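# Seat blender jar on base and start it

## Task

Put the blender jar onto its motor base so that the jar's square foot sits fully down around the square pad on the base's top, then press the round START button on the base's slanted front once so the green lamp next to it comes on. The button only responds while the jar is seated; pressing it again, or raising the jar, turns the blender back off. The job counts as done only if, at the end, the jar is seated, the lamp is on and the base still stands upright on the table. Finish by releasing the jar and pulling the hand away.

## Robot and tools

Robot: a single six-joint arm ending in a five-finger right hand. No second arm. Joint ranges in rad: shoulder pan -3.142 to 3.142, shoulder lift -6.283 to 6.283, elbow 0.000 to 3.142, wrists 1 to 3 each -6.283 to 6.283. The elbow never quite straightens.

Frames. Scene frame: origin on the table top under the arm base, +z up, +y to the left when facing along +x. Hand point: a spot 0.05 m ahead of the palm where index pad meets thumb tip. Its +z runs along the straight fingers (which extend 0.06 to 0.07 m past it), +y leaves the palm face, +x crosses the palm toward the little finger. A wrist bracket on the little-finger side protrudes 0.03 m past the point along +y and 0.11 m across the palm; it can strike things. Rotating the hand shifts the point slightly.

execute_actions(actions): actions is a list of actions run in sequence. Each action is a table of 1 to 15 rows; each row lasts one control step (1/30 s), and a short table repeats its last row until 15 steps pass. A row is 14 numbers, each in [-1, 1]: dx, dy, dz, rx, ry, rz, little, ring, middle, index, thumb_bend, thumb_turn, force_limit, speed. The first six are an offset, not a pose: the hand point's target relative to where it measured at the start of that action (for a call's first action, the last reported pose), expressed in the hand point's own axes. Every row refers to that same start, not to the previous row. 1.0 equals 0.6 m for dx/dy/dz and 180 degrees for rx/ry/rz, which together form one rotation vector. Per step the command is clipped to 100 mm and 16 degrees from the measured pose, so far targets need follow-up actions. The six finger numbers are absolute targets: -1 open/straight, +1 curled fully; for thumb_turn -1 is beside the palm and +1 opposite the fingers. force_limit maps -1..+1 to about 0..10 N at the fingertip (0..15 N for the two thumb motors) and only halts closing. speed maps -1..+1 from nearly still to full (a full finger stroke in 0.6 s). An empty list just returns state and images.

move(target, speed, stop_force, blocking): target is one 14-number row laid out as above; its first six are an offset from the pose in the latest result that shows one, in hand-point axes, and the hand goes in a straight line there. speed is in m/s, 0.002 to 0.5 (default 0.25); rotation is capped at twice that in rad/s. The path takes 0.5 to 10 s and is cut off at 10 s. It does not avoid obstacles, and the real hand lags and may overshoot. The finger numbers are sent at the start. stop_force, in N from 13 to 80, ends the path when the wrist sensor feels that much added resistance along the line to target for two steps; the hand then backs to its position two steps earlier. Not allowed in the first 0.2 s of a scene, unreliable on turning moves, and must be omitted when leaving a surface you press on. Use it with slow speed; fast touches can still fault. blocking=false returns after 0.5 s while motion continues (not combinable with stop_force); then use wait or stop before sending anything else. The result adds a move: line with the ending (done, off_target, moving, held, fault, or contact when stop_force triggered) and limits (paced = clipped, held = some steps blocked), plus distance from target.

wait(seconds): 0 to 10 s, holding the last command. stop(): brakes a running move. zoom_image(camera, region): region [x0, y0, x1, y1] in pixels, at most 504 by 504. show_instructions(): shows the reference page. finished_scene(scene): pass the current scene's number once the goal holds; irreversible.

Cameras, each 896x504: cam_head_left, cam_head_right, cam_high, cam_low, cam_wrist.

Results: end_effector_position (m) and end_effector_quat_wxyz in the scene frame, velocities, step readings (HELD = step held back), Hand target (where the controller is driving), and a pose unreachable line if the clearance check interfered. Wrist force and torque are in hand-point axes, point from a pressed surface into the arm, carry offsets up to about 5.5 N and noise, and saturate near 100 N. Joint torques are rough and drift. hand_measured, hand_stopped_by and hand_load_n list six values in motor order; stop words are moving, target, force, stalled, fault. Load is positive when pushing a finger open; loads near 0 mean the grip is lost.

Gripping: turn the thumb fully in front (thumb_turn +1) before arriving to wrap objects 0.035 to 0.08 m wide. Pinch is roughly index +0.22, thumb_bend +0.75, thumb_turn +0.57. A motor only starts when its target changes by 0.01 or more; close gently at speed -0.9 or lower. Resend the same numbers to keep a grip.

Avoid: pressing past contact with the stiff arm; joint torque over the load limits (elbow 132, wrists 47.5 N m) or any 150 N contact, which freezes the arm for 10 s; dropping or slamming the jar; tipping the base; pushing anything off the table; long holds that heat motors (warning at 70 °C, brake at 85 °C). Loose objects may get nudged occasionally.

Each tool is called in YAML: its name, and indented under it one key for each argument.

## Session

execute_actions:
  actions: []

Scene clock: 0.00 s.
end_effector_position=(+0.3030, +0.0537, +0.1197) hand_measured=(-1.000, -1.000, -1.000, -1.000, -1.000, -1.000) hand_load_n=(+0.0, +0.0, +0.0, +0.0, +0.0, +0.0) hand_stopped_by=(target, target, target, target, target, target) hand_force_limit=0.00 hand_speed=-0.80 end_effector_quat_wxyz=(-0.186, +0.004, +0.982, +0.027) end_effector_velocity=(-0.001, +0.001, -0.000) end_effector_angular_velocity=(+0.002, +0.001, -0.000)
Joint positions: [-0.533 -1.242  2.374  0.789  1.715 -2.079]
Joint velocities: [ 0.     0.001  0.001 -0.    -0.001  0.   ]
Joint torques (N m, as the arm reports them, + toward a larger angle): no reading
Wrist force (N, on the end effector, along its own x y z axes, offset not removed): no reading
Wrist torque (N m, same axes, about the end effector's origin, offset not removed): no reading
Hand target: +0.303, +0.054, +0.120; -0.186, +0.004, +0.982, +0.027

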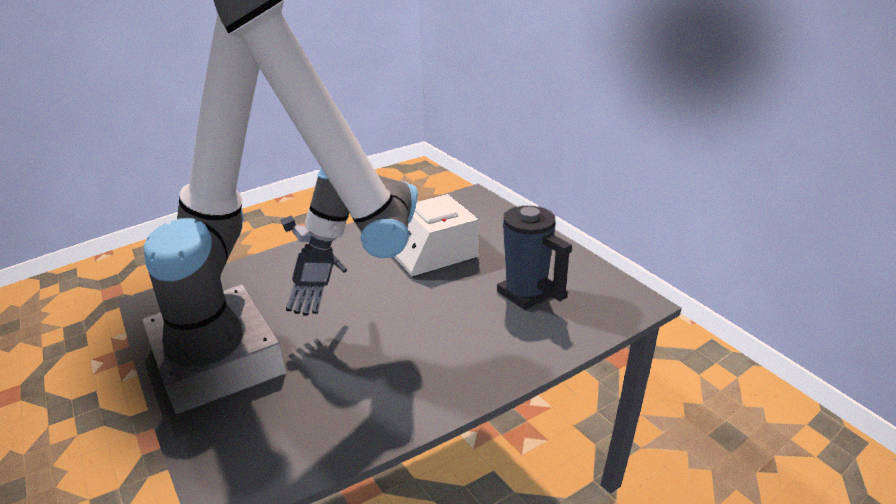

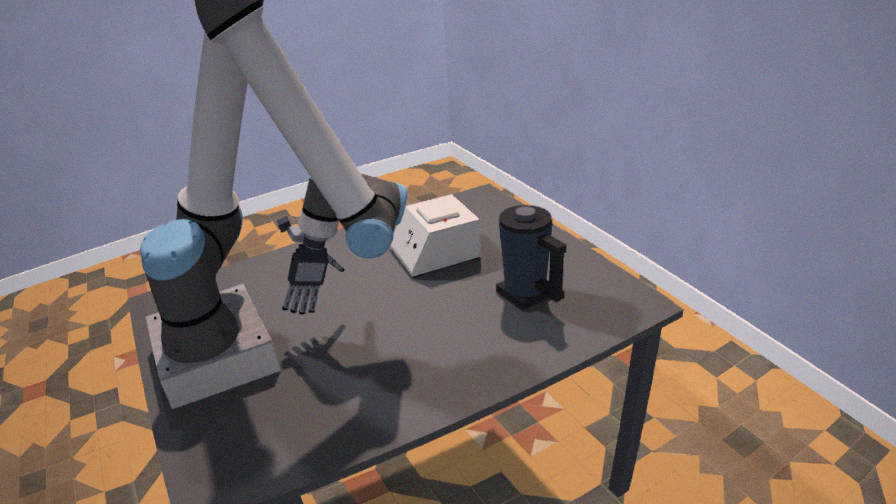

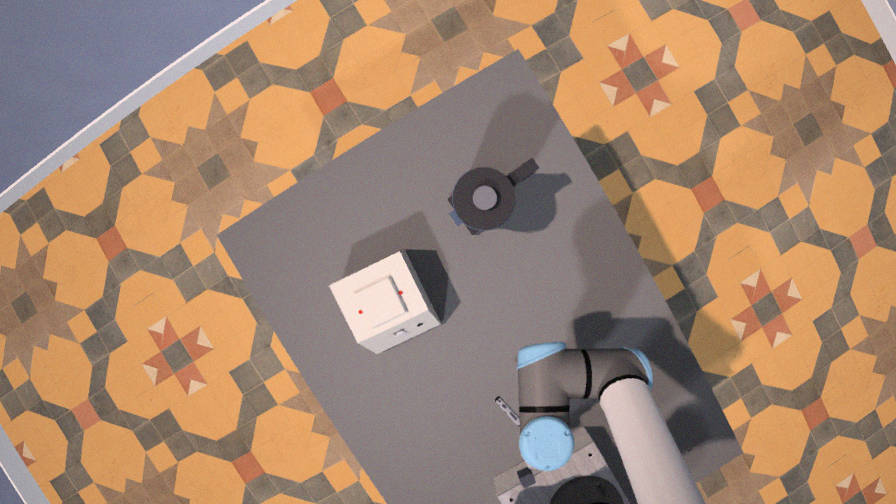

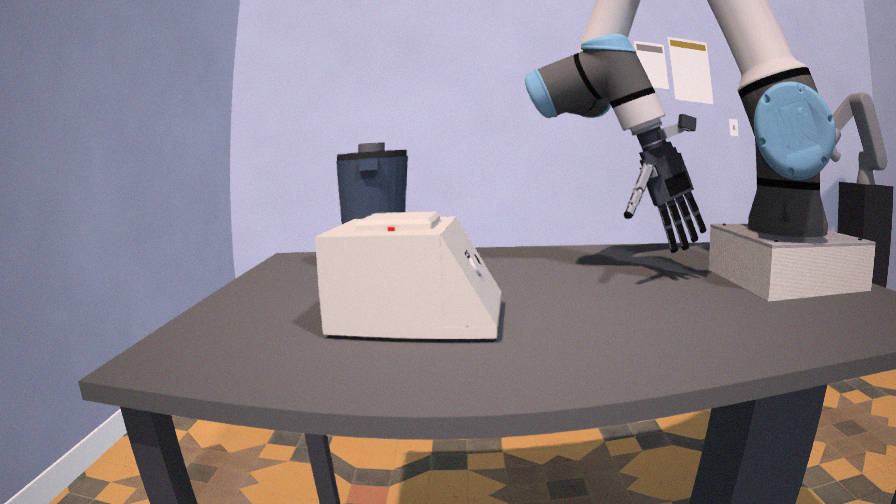

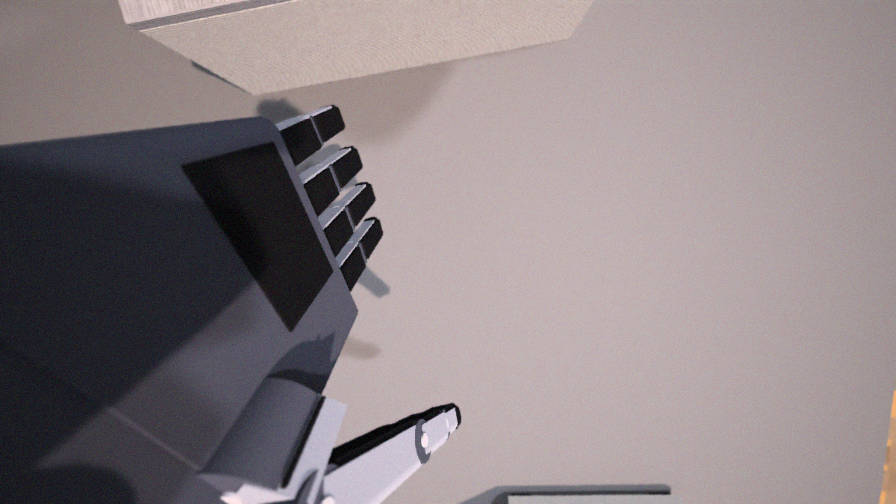

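move:
  target: [-0.602,-0.625,-0.325,-0.017,-0.617,-0.059,-1,-1,-1,-1,-1,-1,0.8,0.5]

Scene clock: 12.23 s.
end_effector_position=(+0.7030, -0.3310, +0.1491) hand_measured=(-1.000, -1.000, -1.000, -1.000, -1.000, -1.000) hand_load_n=(+0.0, +0.0, +0.0, +0.0, +0.0, +0.0) hand_stopped_by=(target, target, target, target, target, target) hand_force_limit=0.80 hand_speed=0.50 end_effector_quat_wxyz=(+0.705, -0.049, +0.706, +0.048) end_effector_velocity=(+0.000, -0.000, -0.002) end_effector_angular_velocity=(+0.007, -0.017, -0.006)
Joint positions: [-1.039 -0.93   2.091 -1.155  0.385 -1.581]
Joint velocities: [ 0.001  0.007  0.013 -0.067  0.007  0.049]
Joint torques (N m, as the arm reports them, + toward a larger angle): [ 16.71 -60.94  -4.18  -2.51   3.07   2.44]
Wrist force (N, on the end effector, along its own x y z axes, offset not removed): [6.0 -0.7 2.3]
Wrist torque (N m, same axes, about the end effector's origin, offset not removed): [-0.57 -1.02 0.03]
Hand target: +0.703, -0.331, +0.149; +0.705, -0.049, +0.705, +0.048
Off the commanded pose: 0.001 m, 0 deg.
move: done

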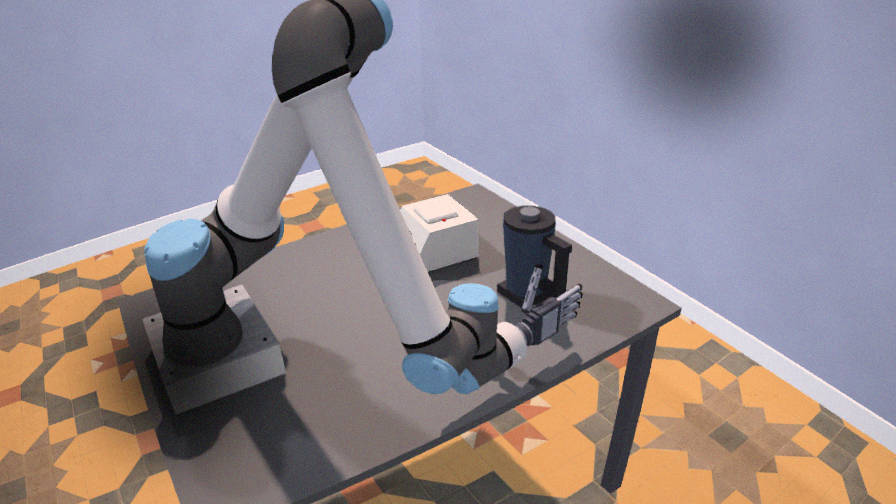

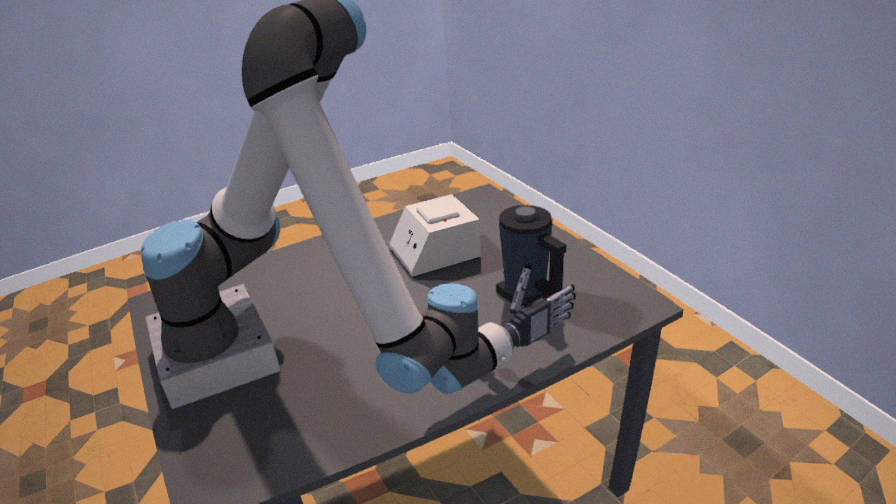

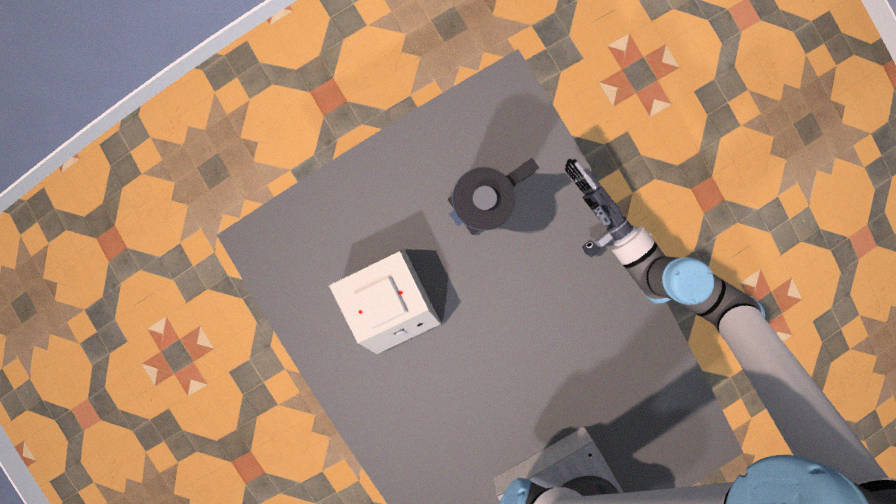

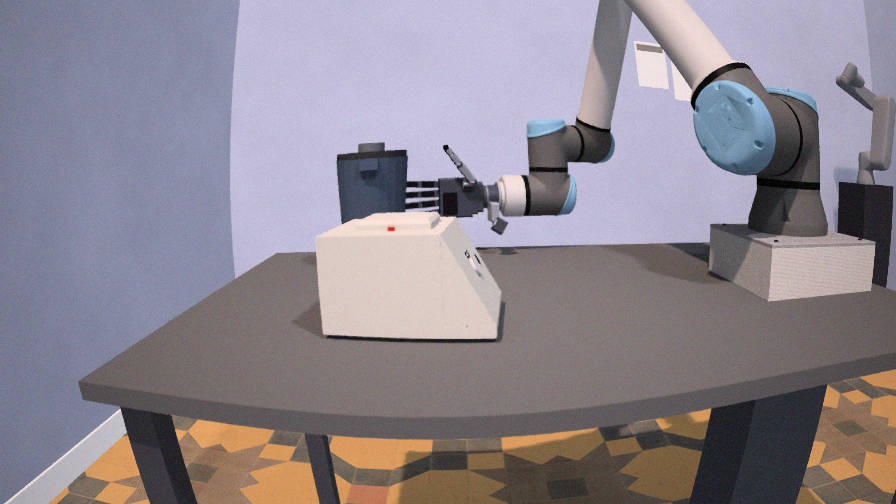

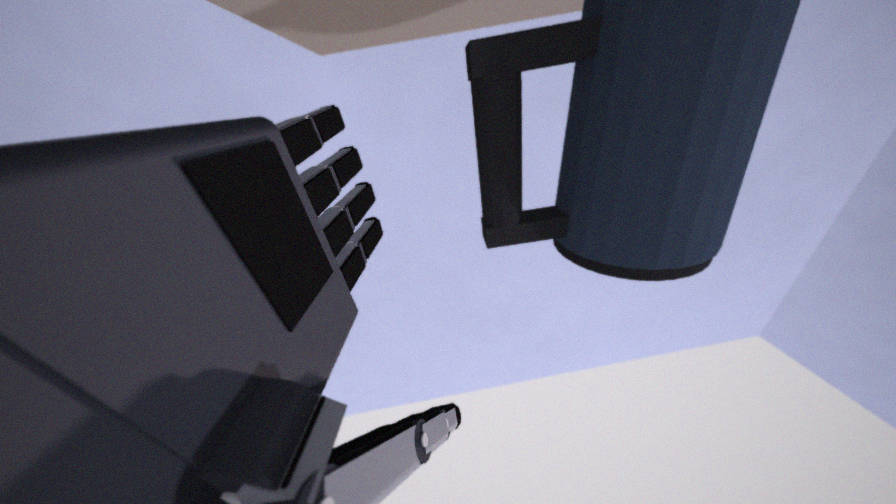

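move:
  target: [0.023,0.11,0.193,0,0,0,-1,-1,-1,-1,-1,-1,0.8,0.5]
  speed: 0.15

zoom_image:
  camera: "cam_high"
  region: [430,110,670,270]

Scene clock: 16.87 s.
end_effector_position=(+0.8085, -0.2498, +0.1352) hand_measured=(-1.000, -1.000, -1.000, -1.000, -1.000, -1.000) hand_load_n=(+0.0, +0.0, +0.0, +0.0, +0.0, +0.0) hand_stopped_by=(target, target, target, target, target, target) hand_force_limit=0.80 hand_speed=0.50 end_effector_quat_wxyz=(+0.705, -0.049, +0.706, +0.048) end_effector_velocity=(+0.002, +0.002, -0.001) end_effector_angular_velocity=(+0.001, +0.001, +0.001)
Joint positions: [-0.82  -0.88   2.022 -1.138  0.603 -1.577]
Joint velocities: [ 0.004  0.002 -0.002  0.001  0.003 -0.   ]
Joint torques (N m, as the arm reports them, + toward a larger angle): [ 19.69 -62.74 -29.51   1.47   2.62  -2.93]
Wrist force (N, on the end effector, along its own x y z axes, offset not removed): [4.4 2.0 3.9]
Wrist torque (N m, same axes, about the end effector's origin, offset not removed): [-0.21 -0.88 -0.01]
Hand target: +0.809, -0.250, +0.135; +0.705, -0.049, +0.706, +0.048
Off the commanded pose: 0.000 m, 0 deg.
move: done

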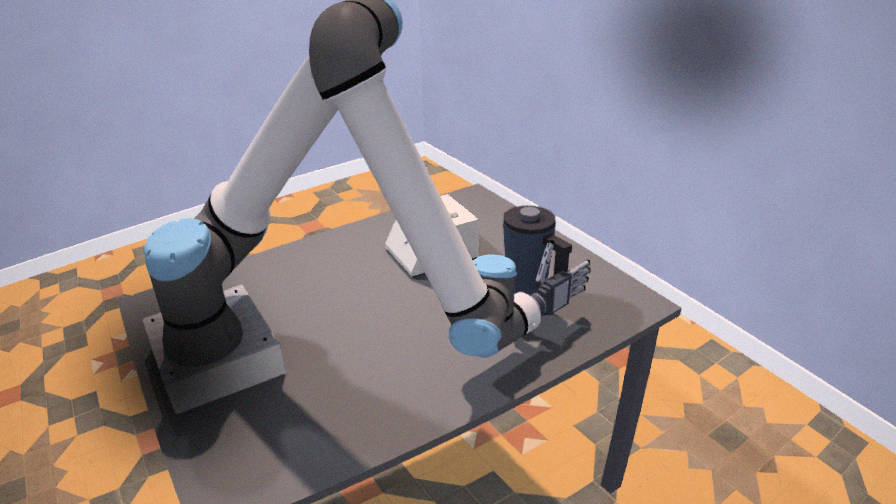

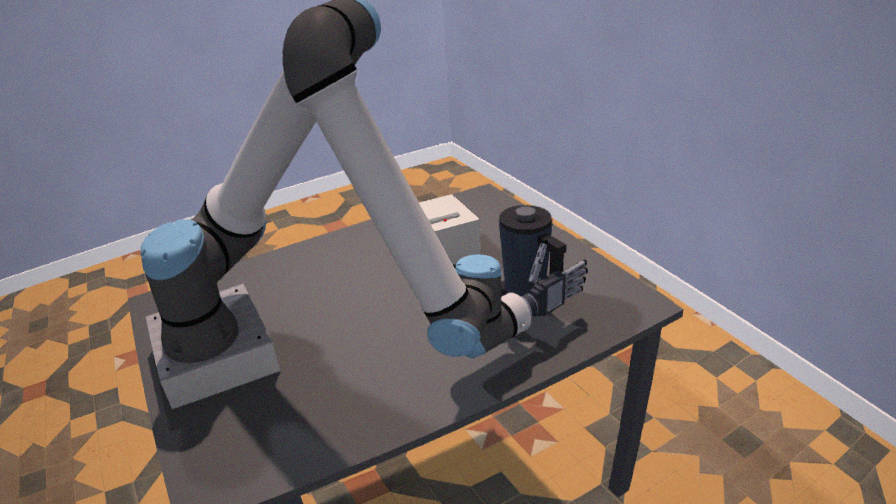

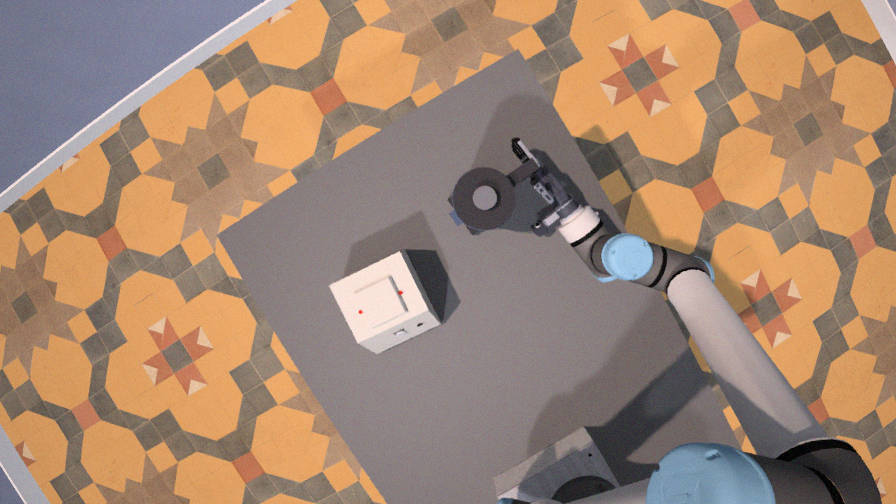

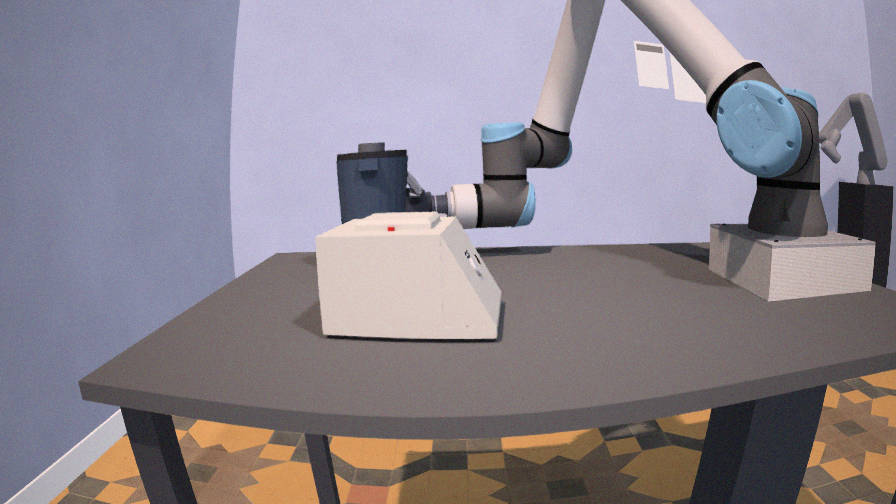

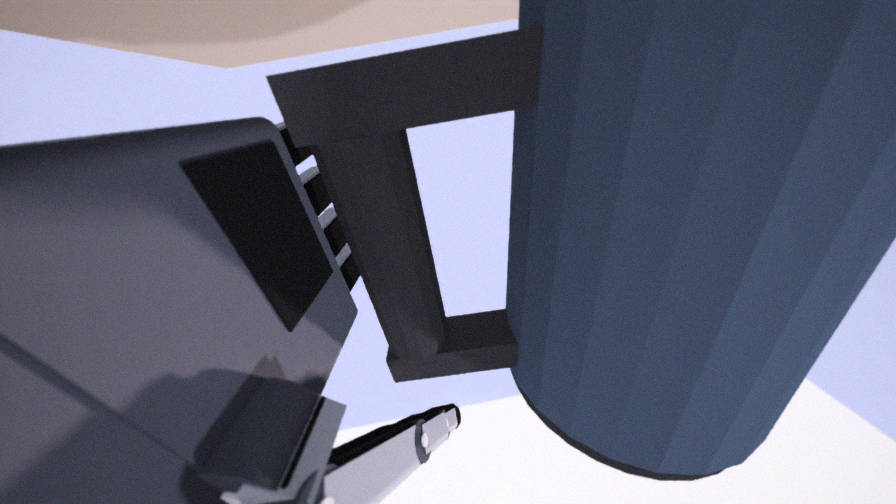

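Region (430, 110, 670, 270) of cam_high's 896x504 image, scaled by 2.100, with more detail than that image has.

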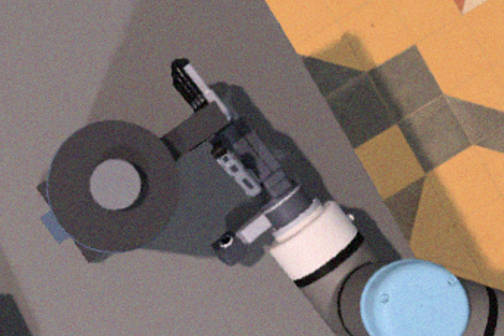

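move:
  target: [-0.02,0.01,0,0,0,0,-1,-1,-1,-1,-1,-1,0.8,0.5]
  speed: 0.03

move:
  target: [0,0,0,0,0,0,0.95,0.95,0.95,0.95,-1,-1,0.8,0.0]

Scene clock: 19.00 s.
end_effector_position=(+0.8077, -0.2440, +0.1470) hand_measured=(-1.000, -1.000, -1.000, -1.000, -1.000, -1.000) hand_load_n=(+0.0, +0.0, +0.0, +0.0, +0.0, +0.0) hand_stopped_by=(target, target, target, target, target, target) hand_force_limit=0.80 hand_speed=0.50 end_effector_quat_wxyz=(+0.705, -0.049, +0.706, +0.048) end_effector_velocity=(-0.000, +0.001, +0.001) end_effector_angular_velocity=(+0.002, +0.001, +0.000)
Joint positions: [-0.815 -0.903  2.031 -1.125  0.608 -1.577]
Joint velocities: [ 0.001 -0.003  0.001  0.002  0.     0.001]
Joint torques (N m, as the arm reports them, + toward a larger angle): [ 15.55 -91.32  -7.37   1.13   3.52   2.14]
Wrist force (N, on the end effector, along its own x y z axes, offset not removed): [5.8 1.3 3.9]
Wrist torque (N m, same axes, about the end effector's origin, offset not removed): [-0.33 -1.07 0.05]
Hand target: +0.808, -0.244, +0.147; +0.705, -0.049, +0.706, +0.048
Off the commanded pose: 0.000 m, 0 deg.
move: done

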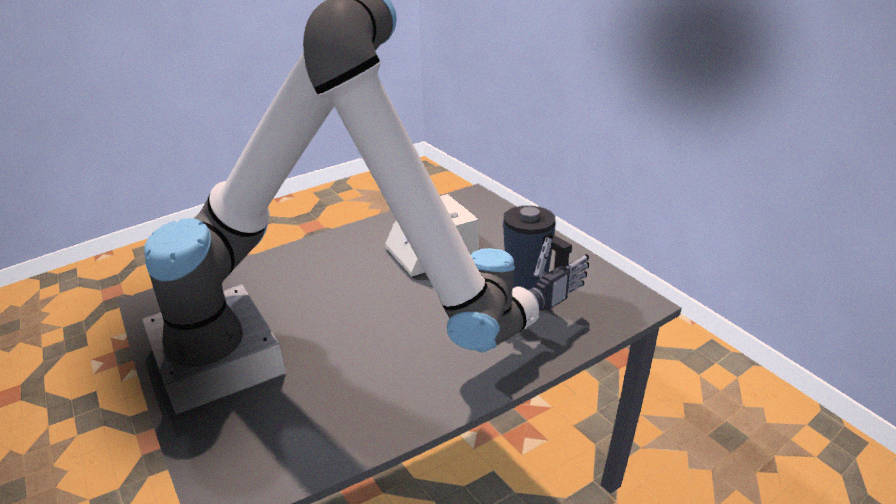

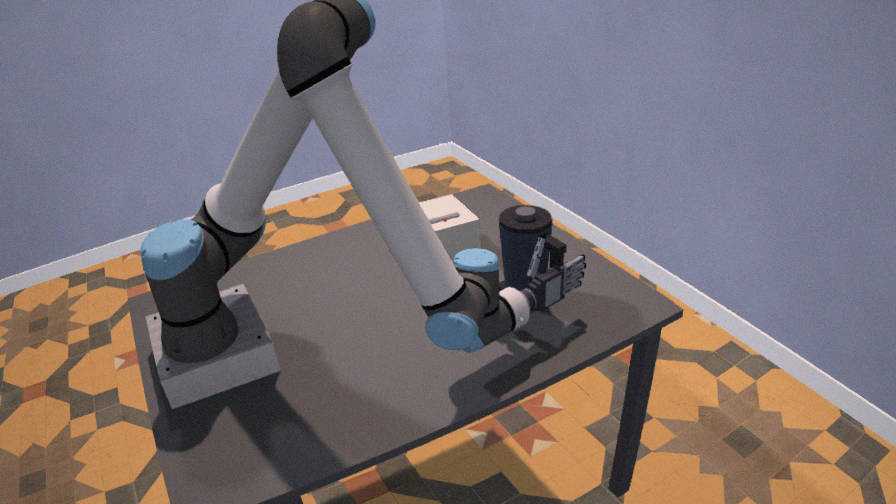

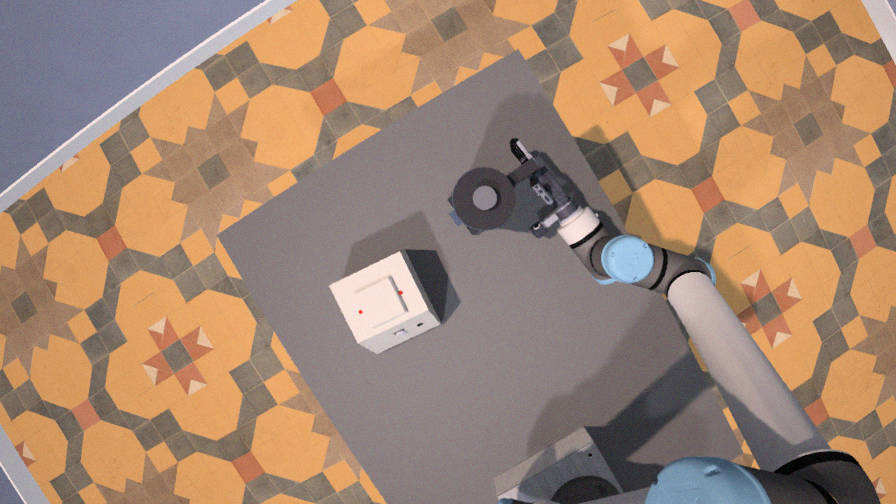

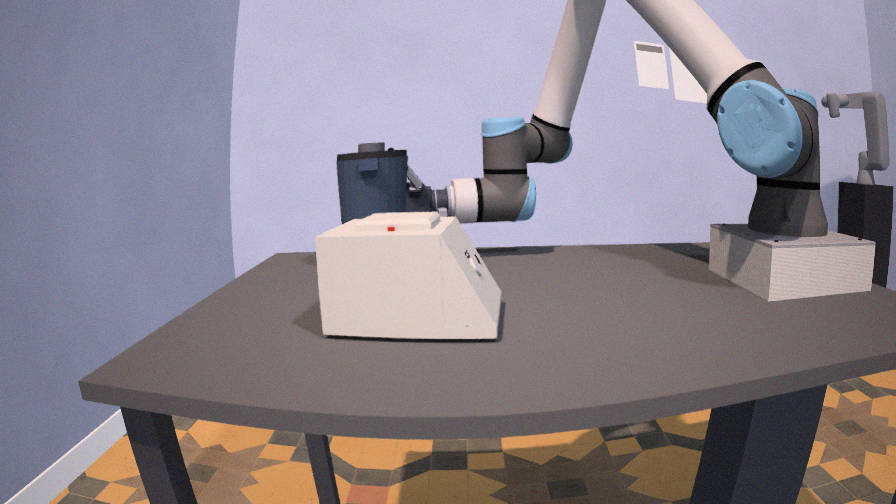

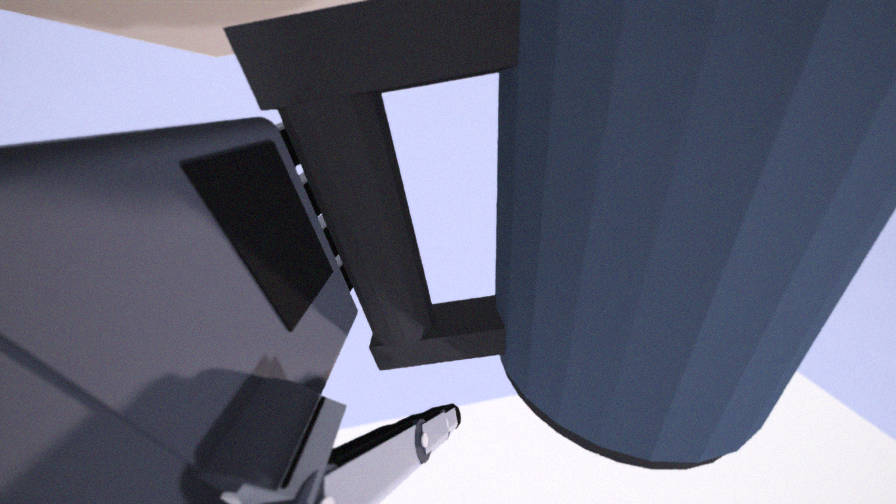

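Scene clock: 20.33 s.
end_effector_position=(+0.8077, -0.2440, +0.1471) hand_measured=(+0.754, +0.738, +0.738, +0.736, -1.002, -1.000) hand_load_n=(+12.0, +10.5, +11.0, +10.5, +4.0, +0.5) hand_stopped_by=(force, force, force, force, target, target) hand_force_limit=0.80 hand_speed=0.00 end_effector_quat_wxyz=(+0.705, -0.049, +0.706, +0.048) end_effector_velocity=(+0.000, +0.001, +0.000) end_effector_angular_velocity=(-0.000, +0.000, +0.002)
Joint positions: [-0.815 -0.903  2.031 -1.125  0.608 -1.577]
Joint velocities: [ 0.001 -0.    -0.     0.001 -0.001 -0.001]
Joint torques (N m, as the arm reports them, + toward a larger angle): [  4.82 -56.   -17.02   5.84  -2.19  -3.11]
Wrist force (N, on the end effector, along its own x y z axes, offset not removed): [-27.3 3.6 7.9]
Wrist torque (N m, same axes, about the end effector's origin, offset not removed): [-0.54 -3.07 0.74]
Hand target: +0.808, -0.244, +0.147; +0.705, -0.049, +0.706, +0.048
Off the commanded pose: 0.000 m, 0 deg.
move: done

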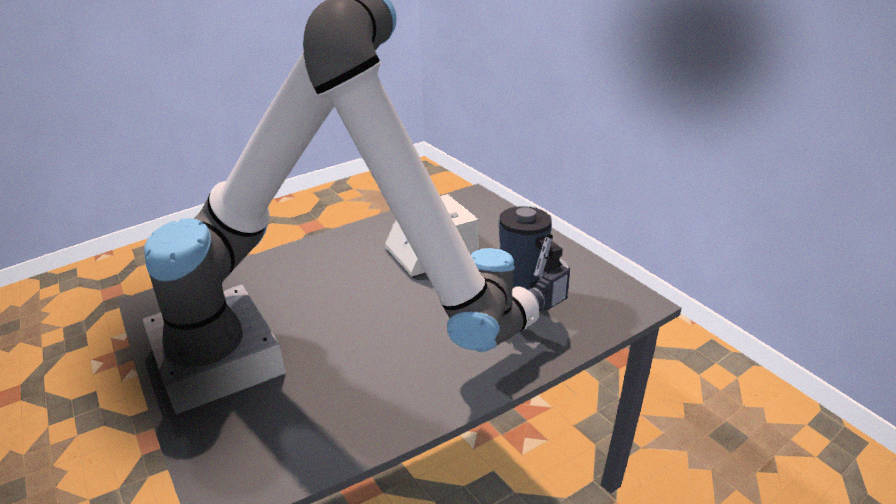

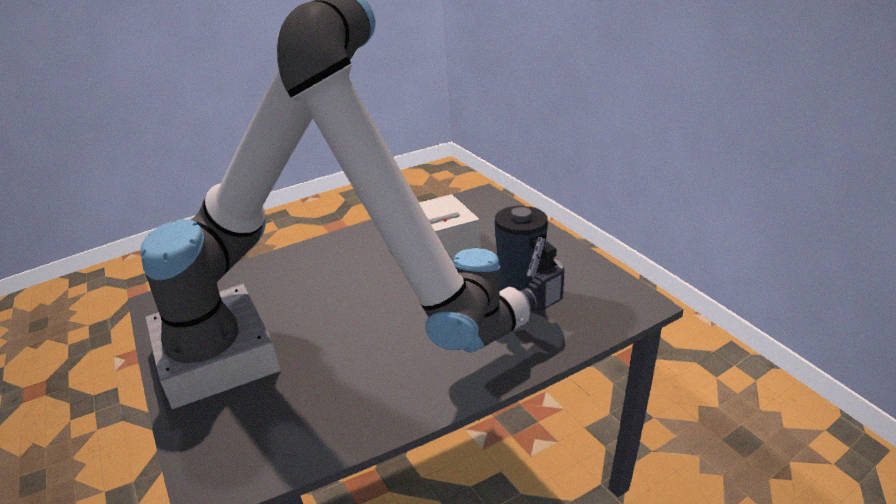

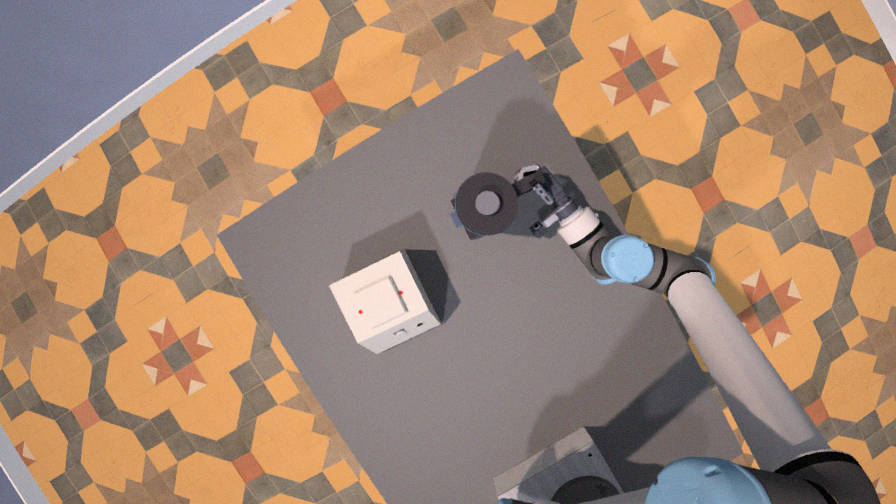

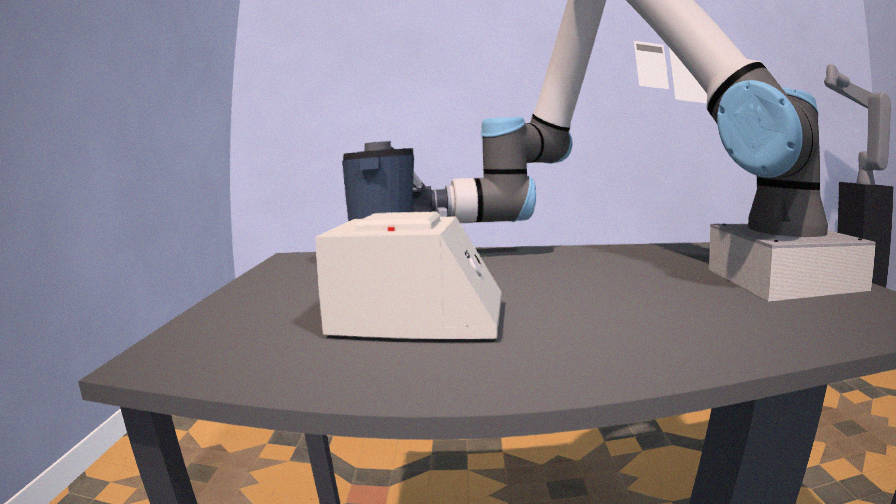

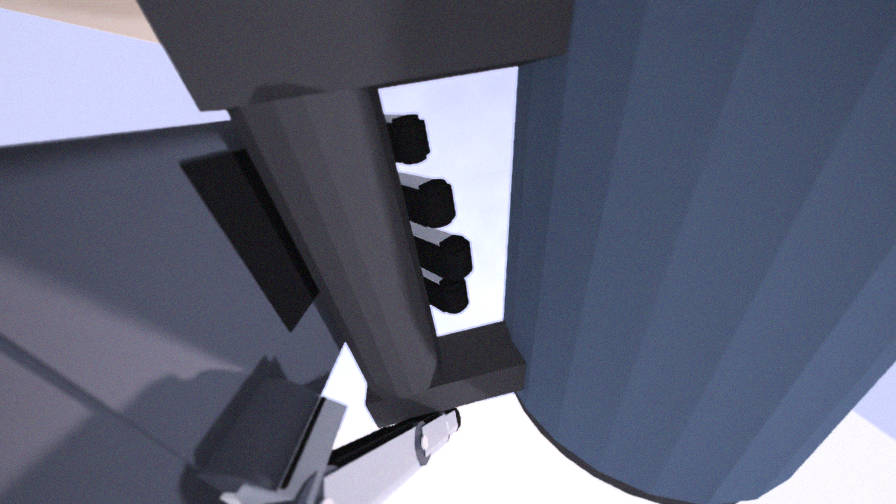

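move:
  target: [-0.28,0,0,0,0,0,0.95,0.95,0.95,0.95,-1,-1,0.8,0.0]
  speed: 0.12

zoom_image:
  camera: "cam_high"
  region: [310,110,610,360]

Scene clock: 23.37 s.
end_effector_position=(+0.8082, -0.2437, +0.3148) hand_measured=(+0.756, +0.740, +0.738, +0.736, -1.000, -1.000) hand_load_n=(+0.0, +0.0, +4.0, +9.5, +1.0, -1.5) hand_stopped_by=(force, force, force, force, target, target) hand_force_limit=0.80 hand_speed=0.00 end_effector_quat_wxyz=(+0.705, -0.049, +0.706, +0.048) end_effector_velocity=(-0.000, -0.000, +0.001) end_effector_angular_velocity=(+0.001, +0.002, -0.000)
Joint positions: [-0.814 -1.157  2.005 -0.845  0.609 -1.577]
Joint velocities: [-0.001 -0.002 -0.001  0.006 -0.001 -0.001]
Joint torques (N m, as the arm reports them, + toward a larger angle): [-13.5  -87.95 -42.26   0.55  -3.7   -1.29]
Wrist force (N, on the end effector, along its own x y z axes, offset not removed): [15.9 0.4 3.2]
Wrist torque (N m, same axes, about the end effector's origin, offset not removed): [-0.41 -1.17 -0.65]
Hand target: +0.808, -0.244, +0.315; +0.705, -0.049, +0.706, +0.048
Off the commanded pose: 0.000 m, 0 deg.
move: done

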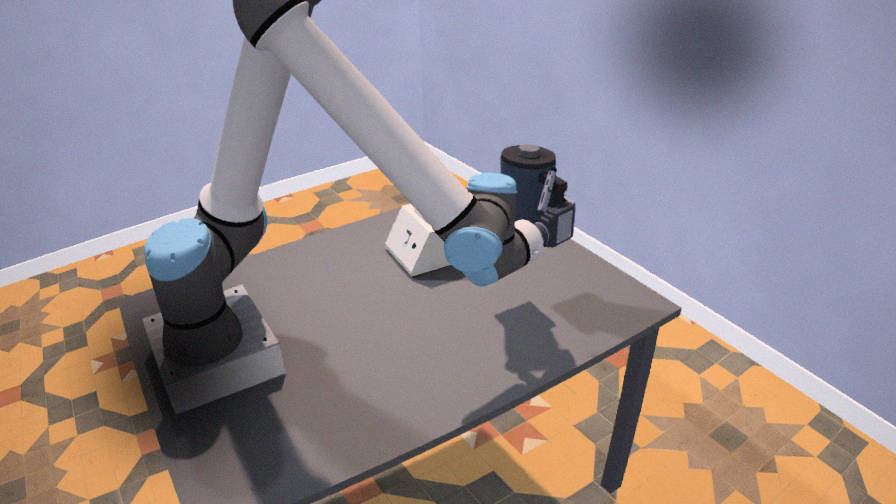

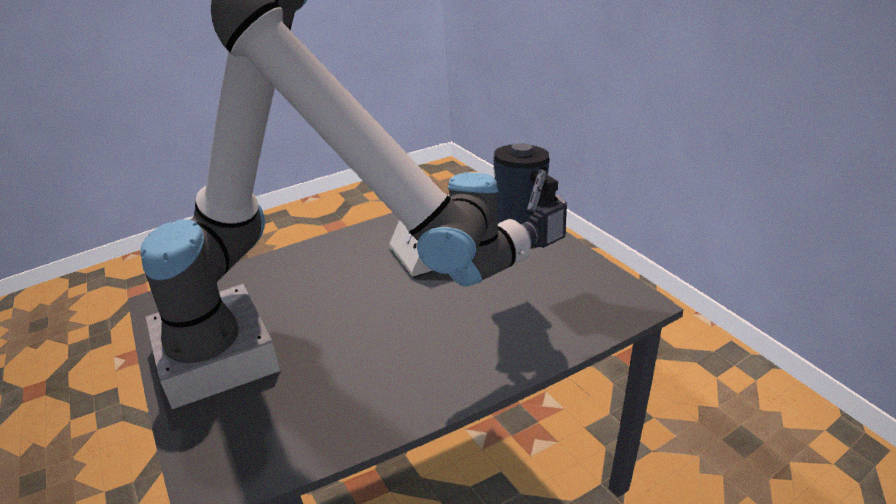

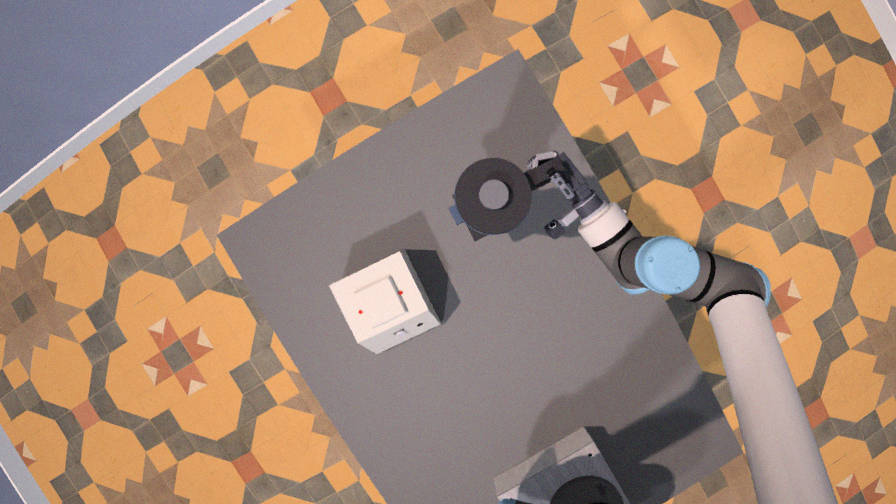

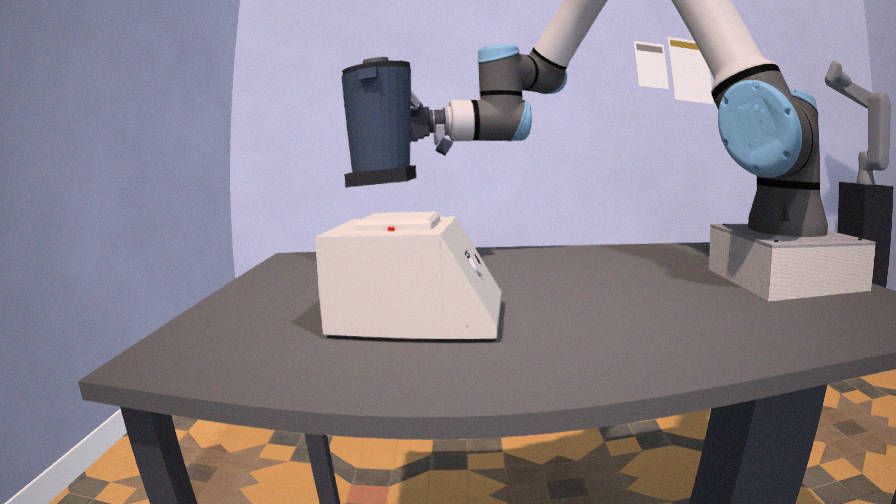

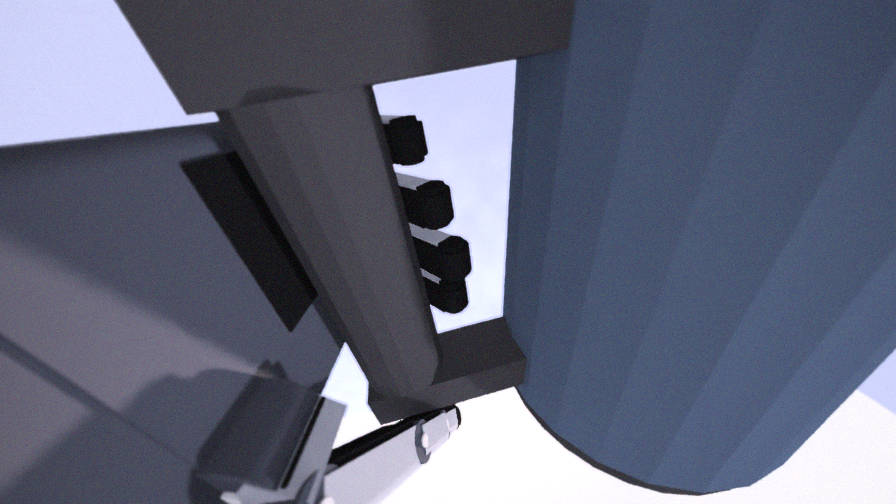

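Region (310, 110, 610, 360) of cam_high's 896x504 image, scaled by 1.680, with more detail than that image has.

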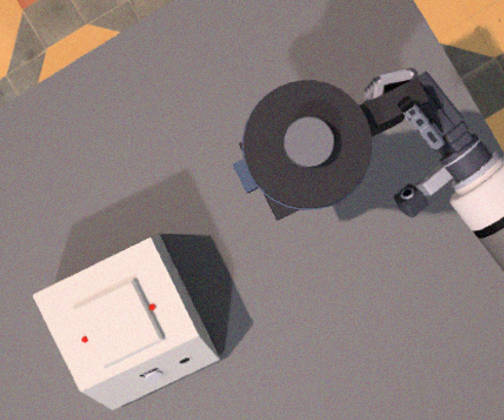

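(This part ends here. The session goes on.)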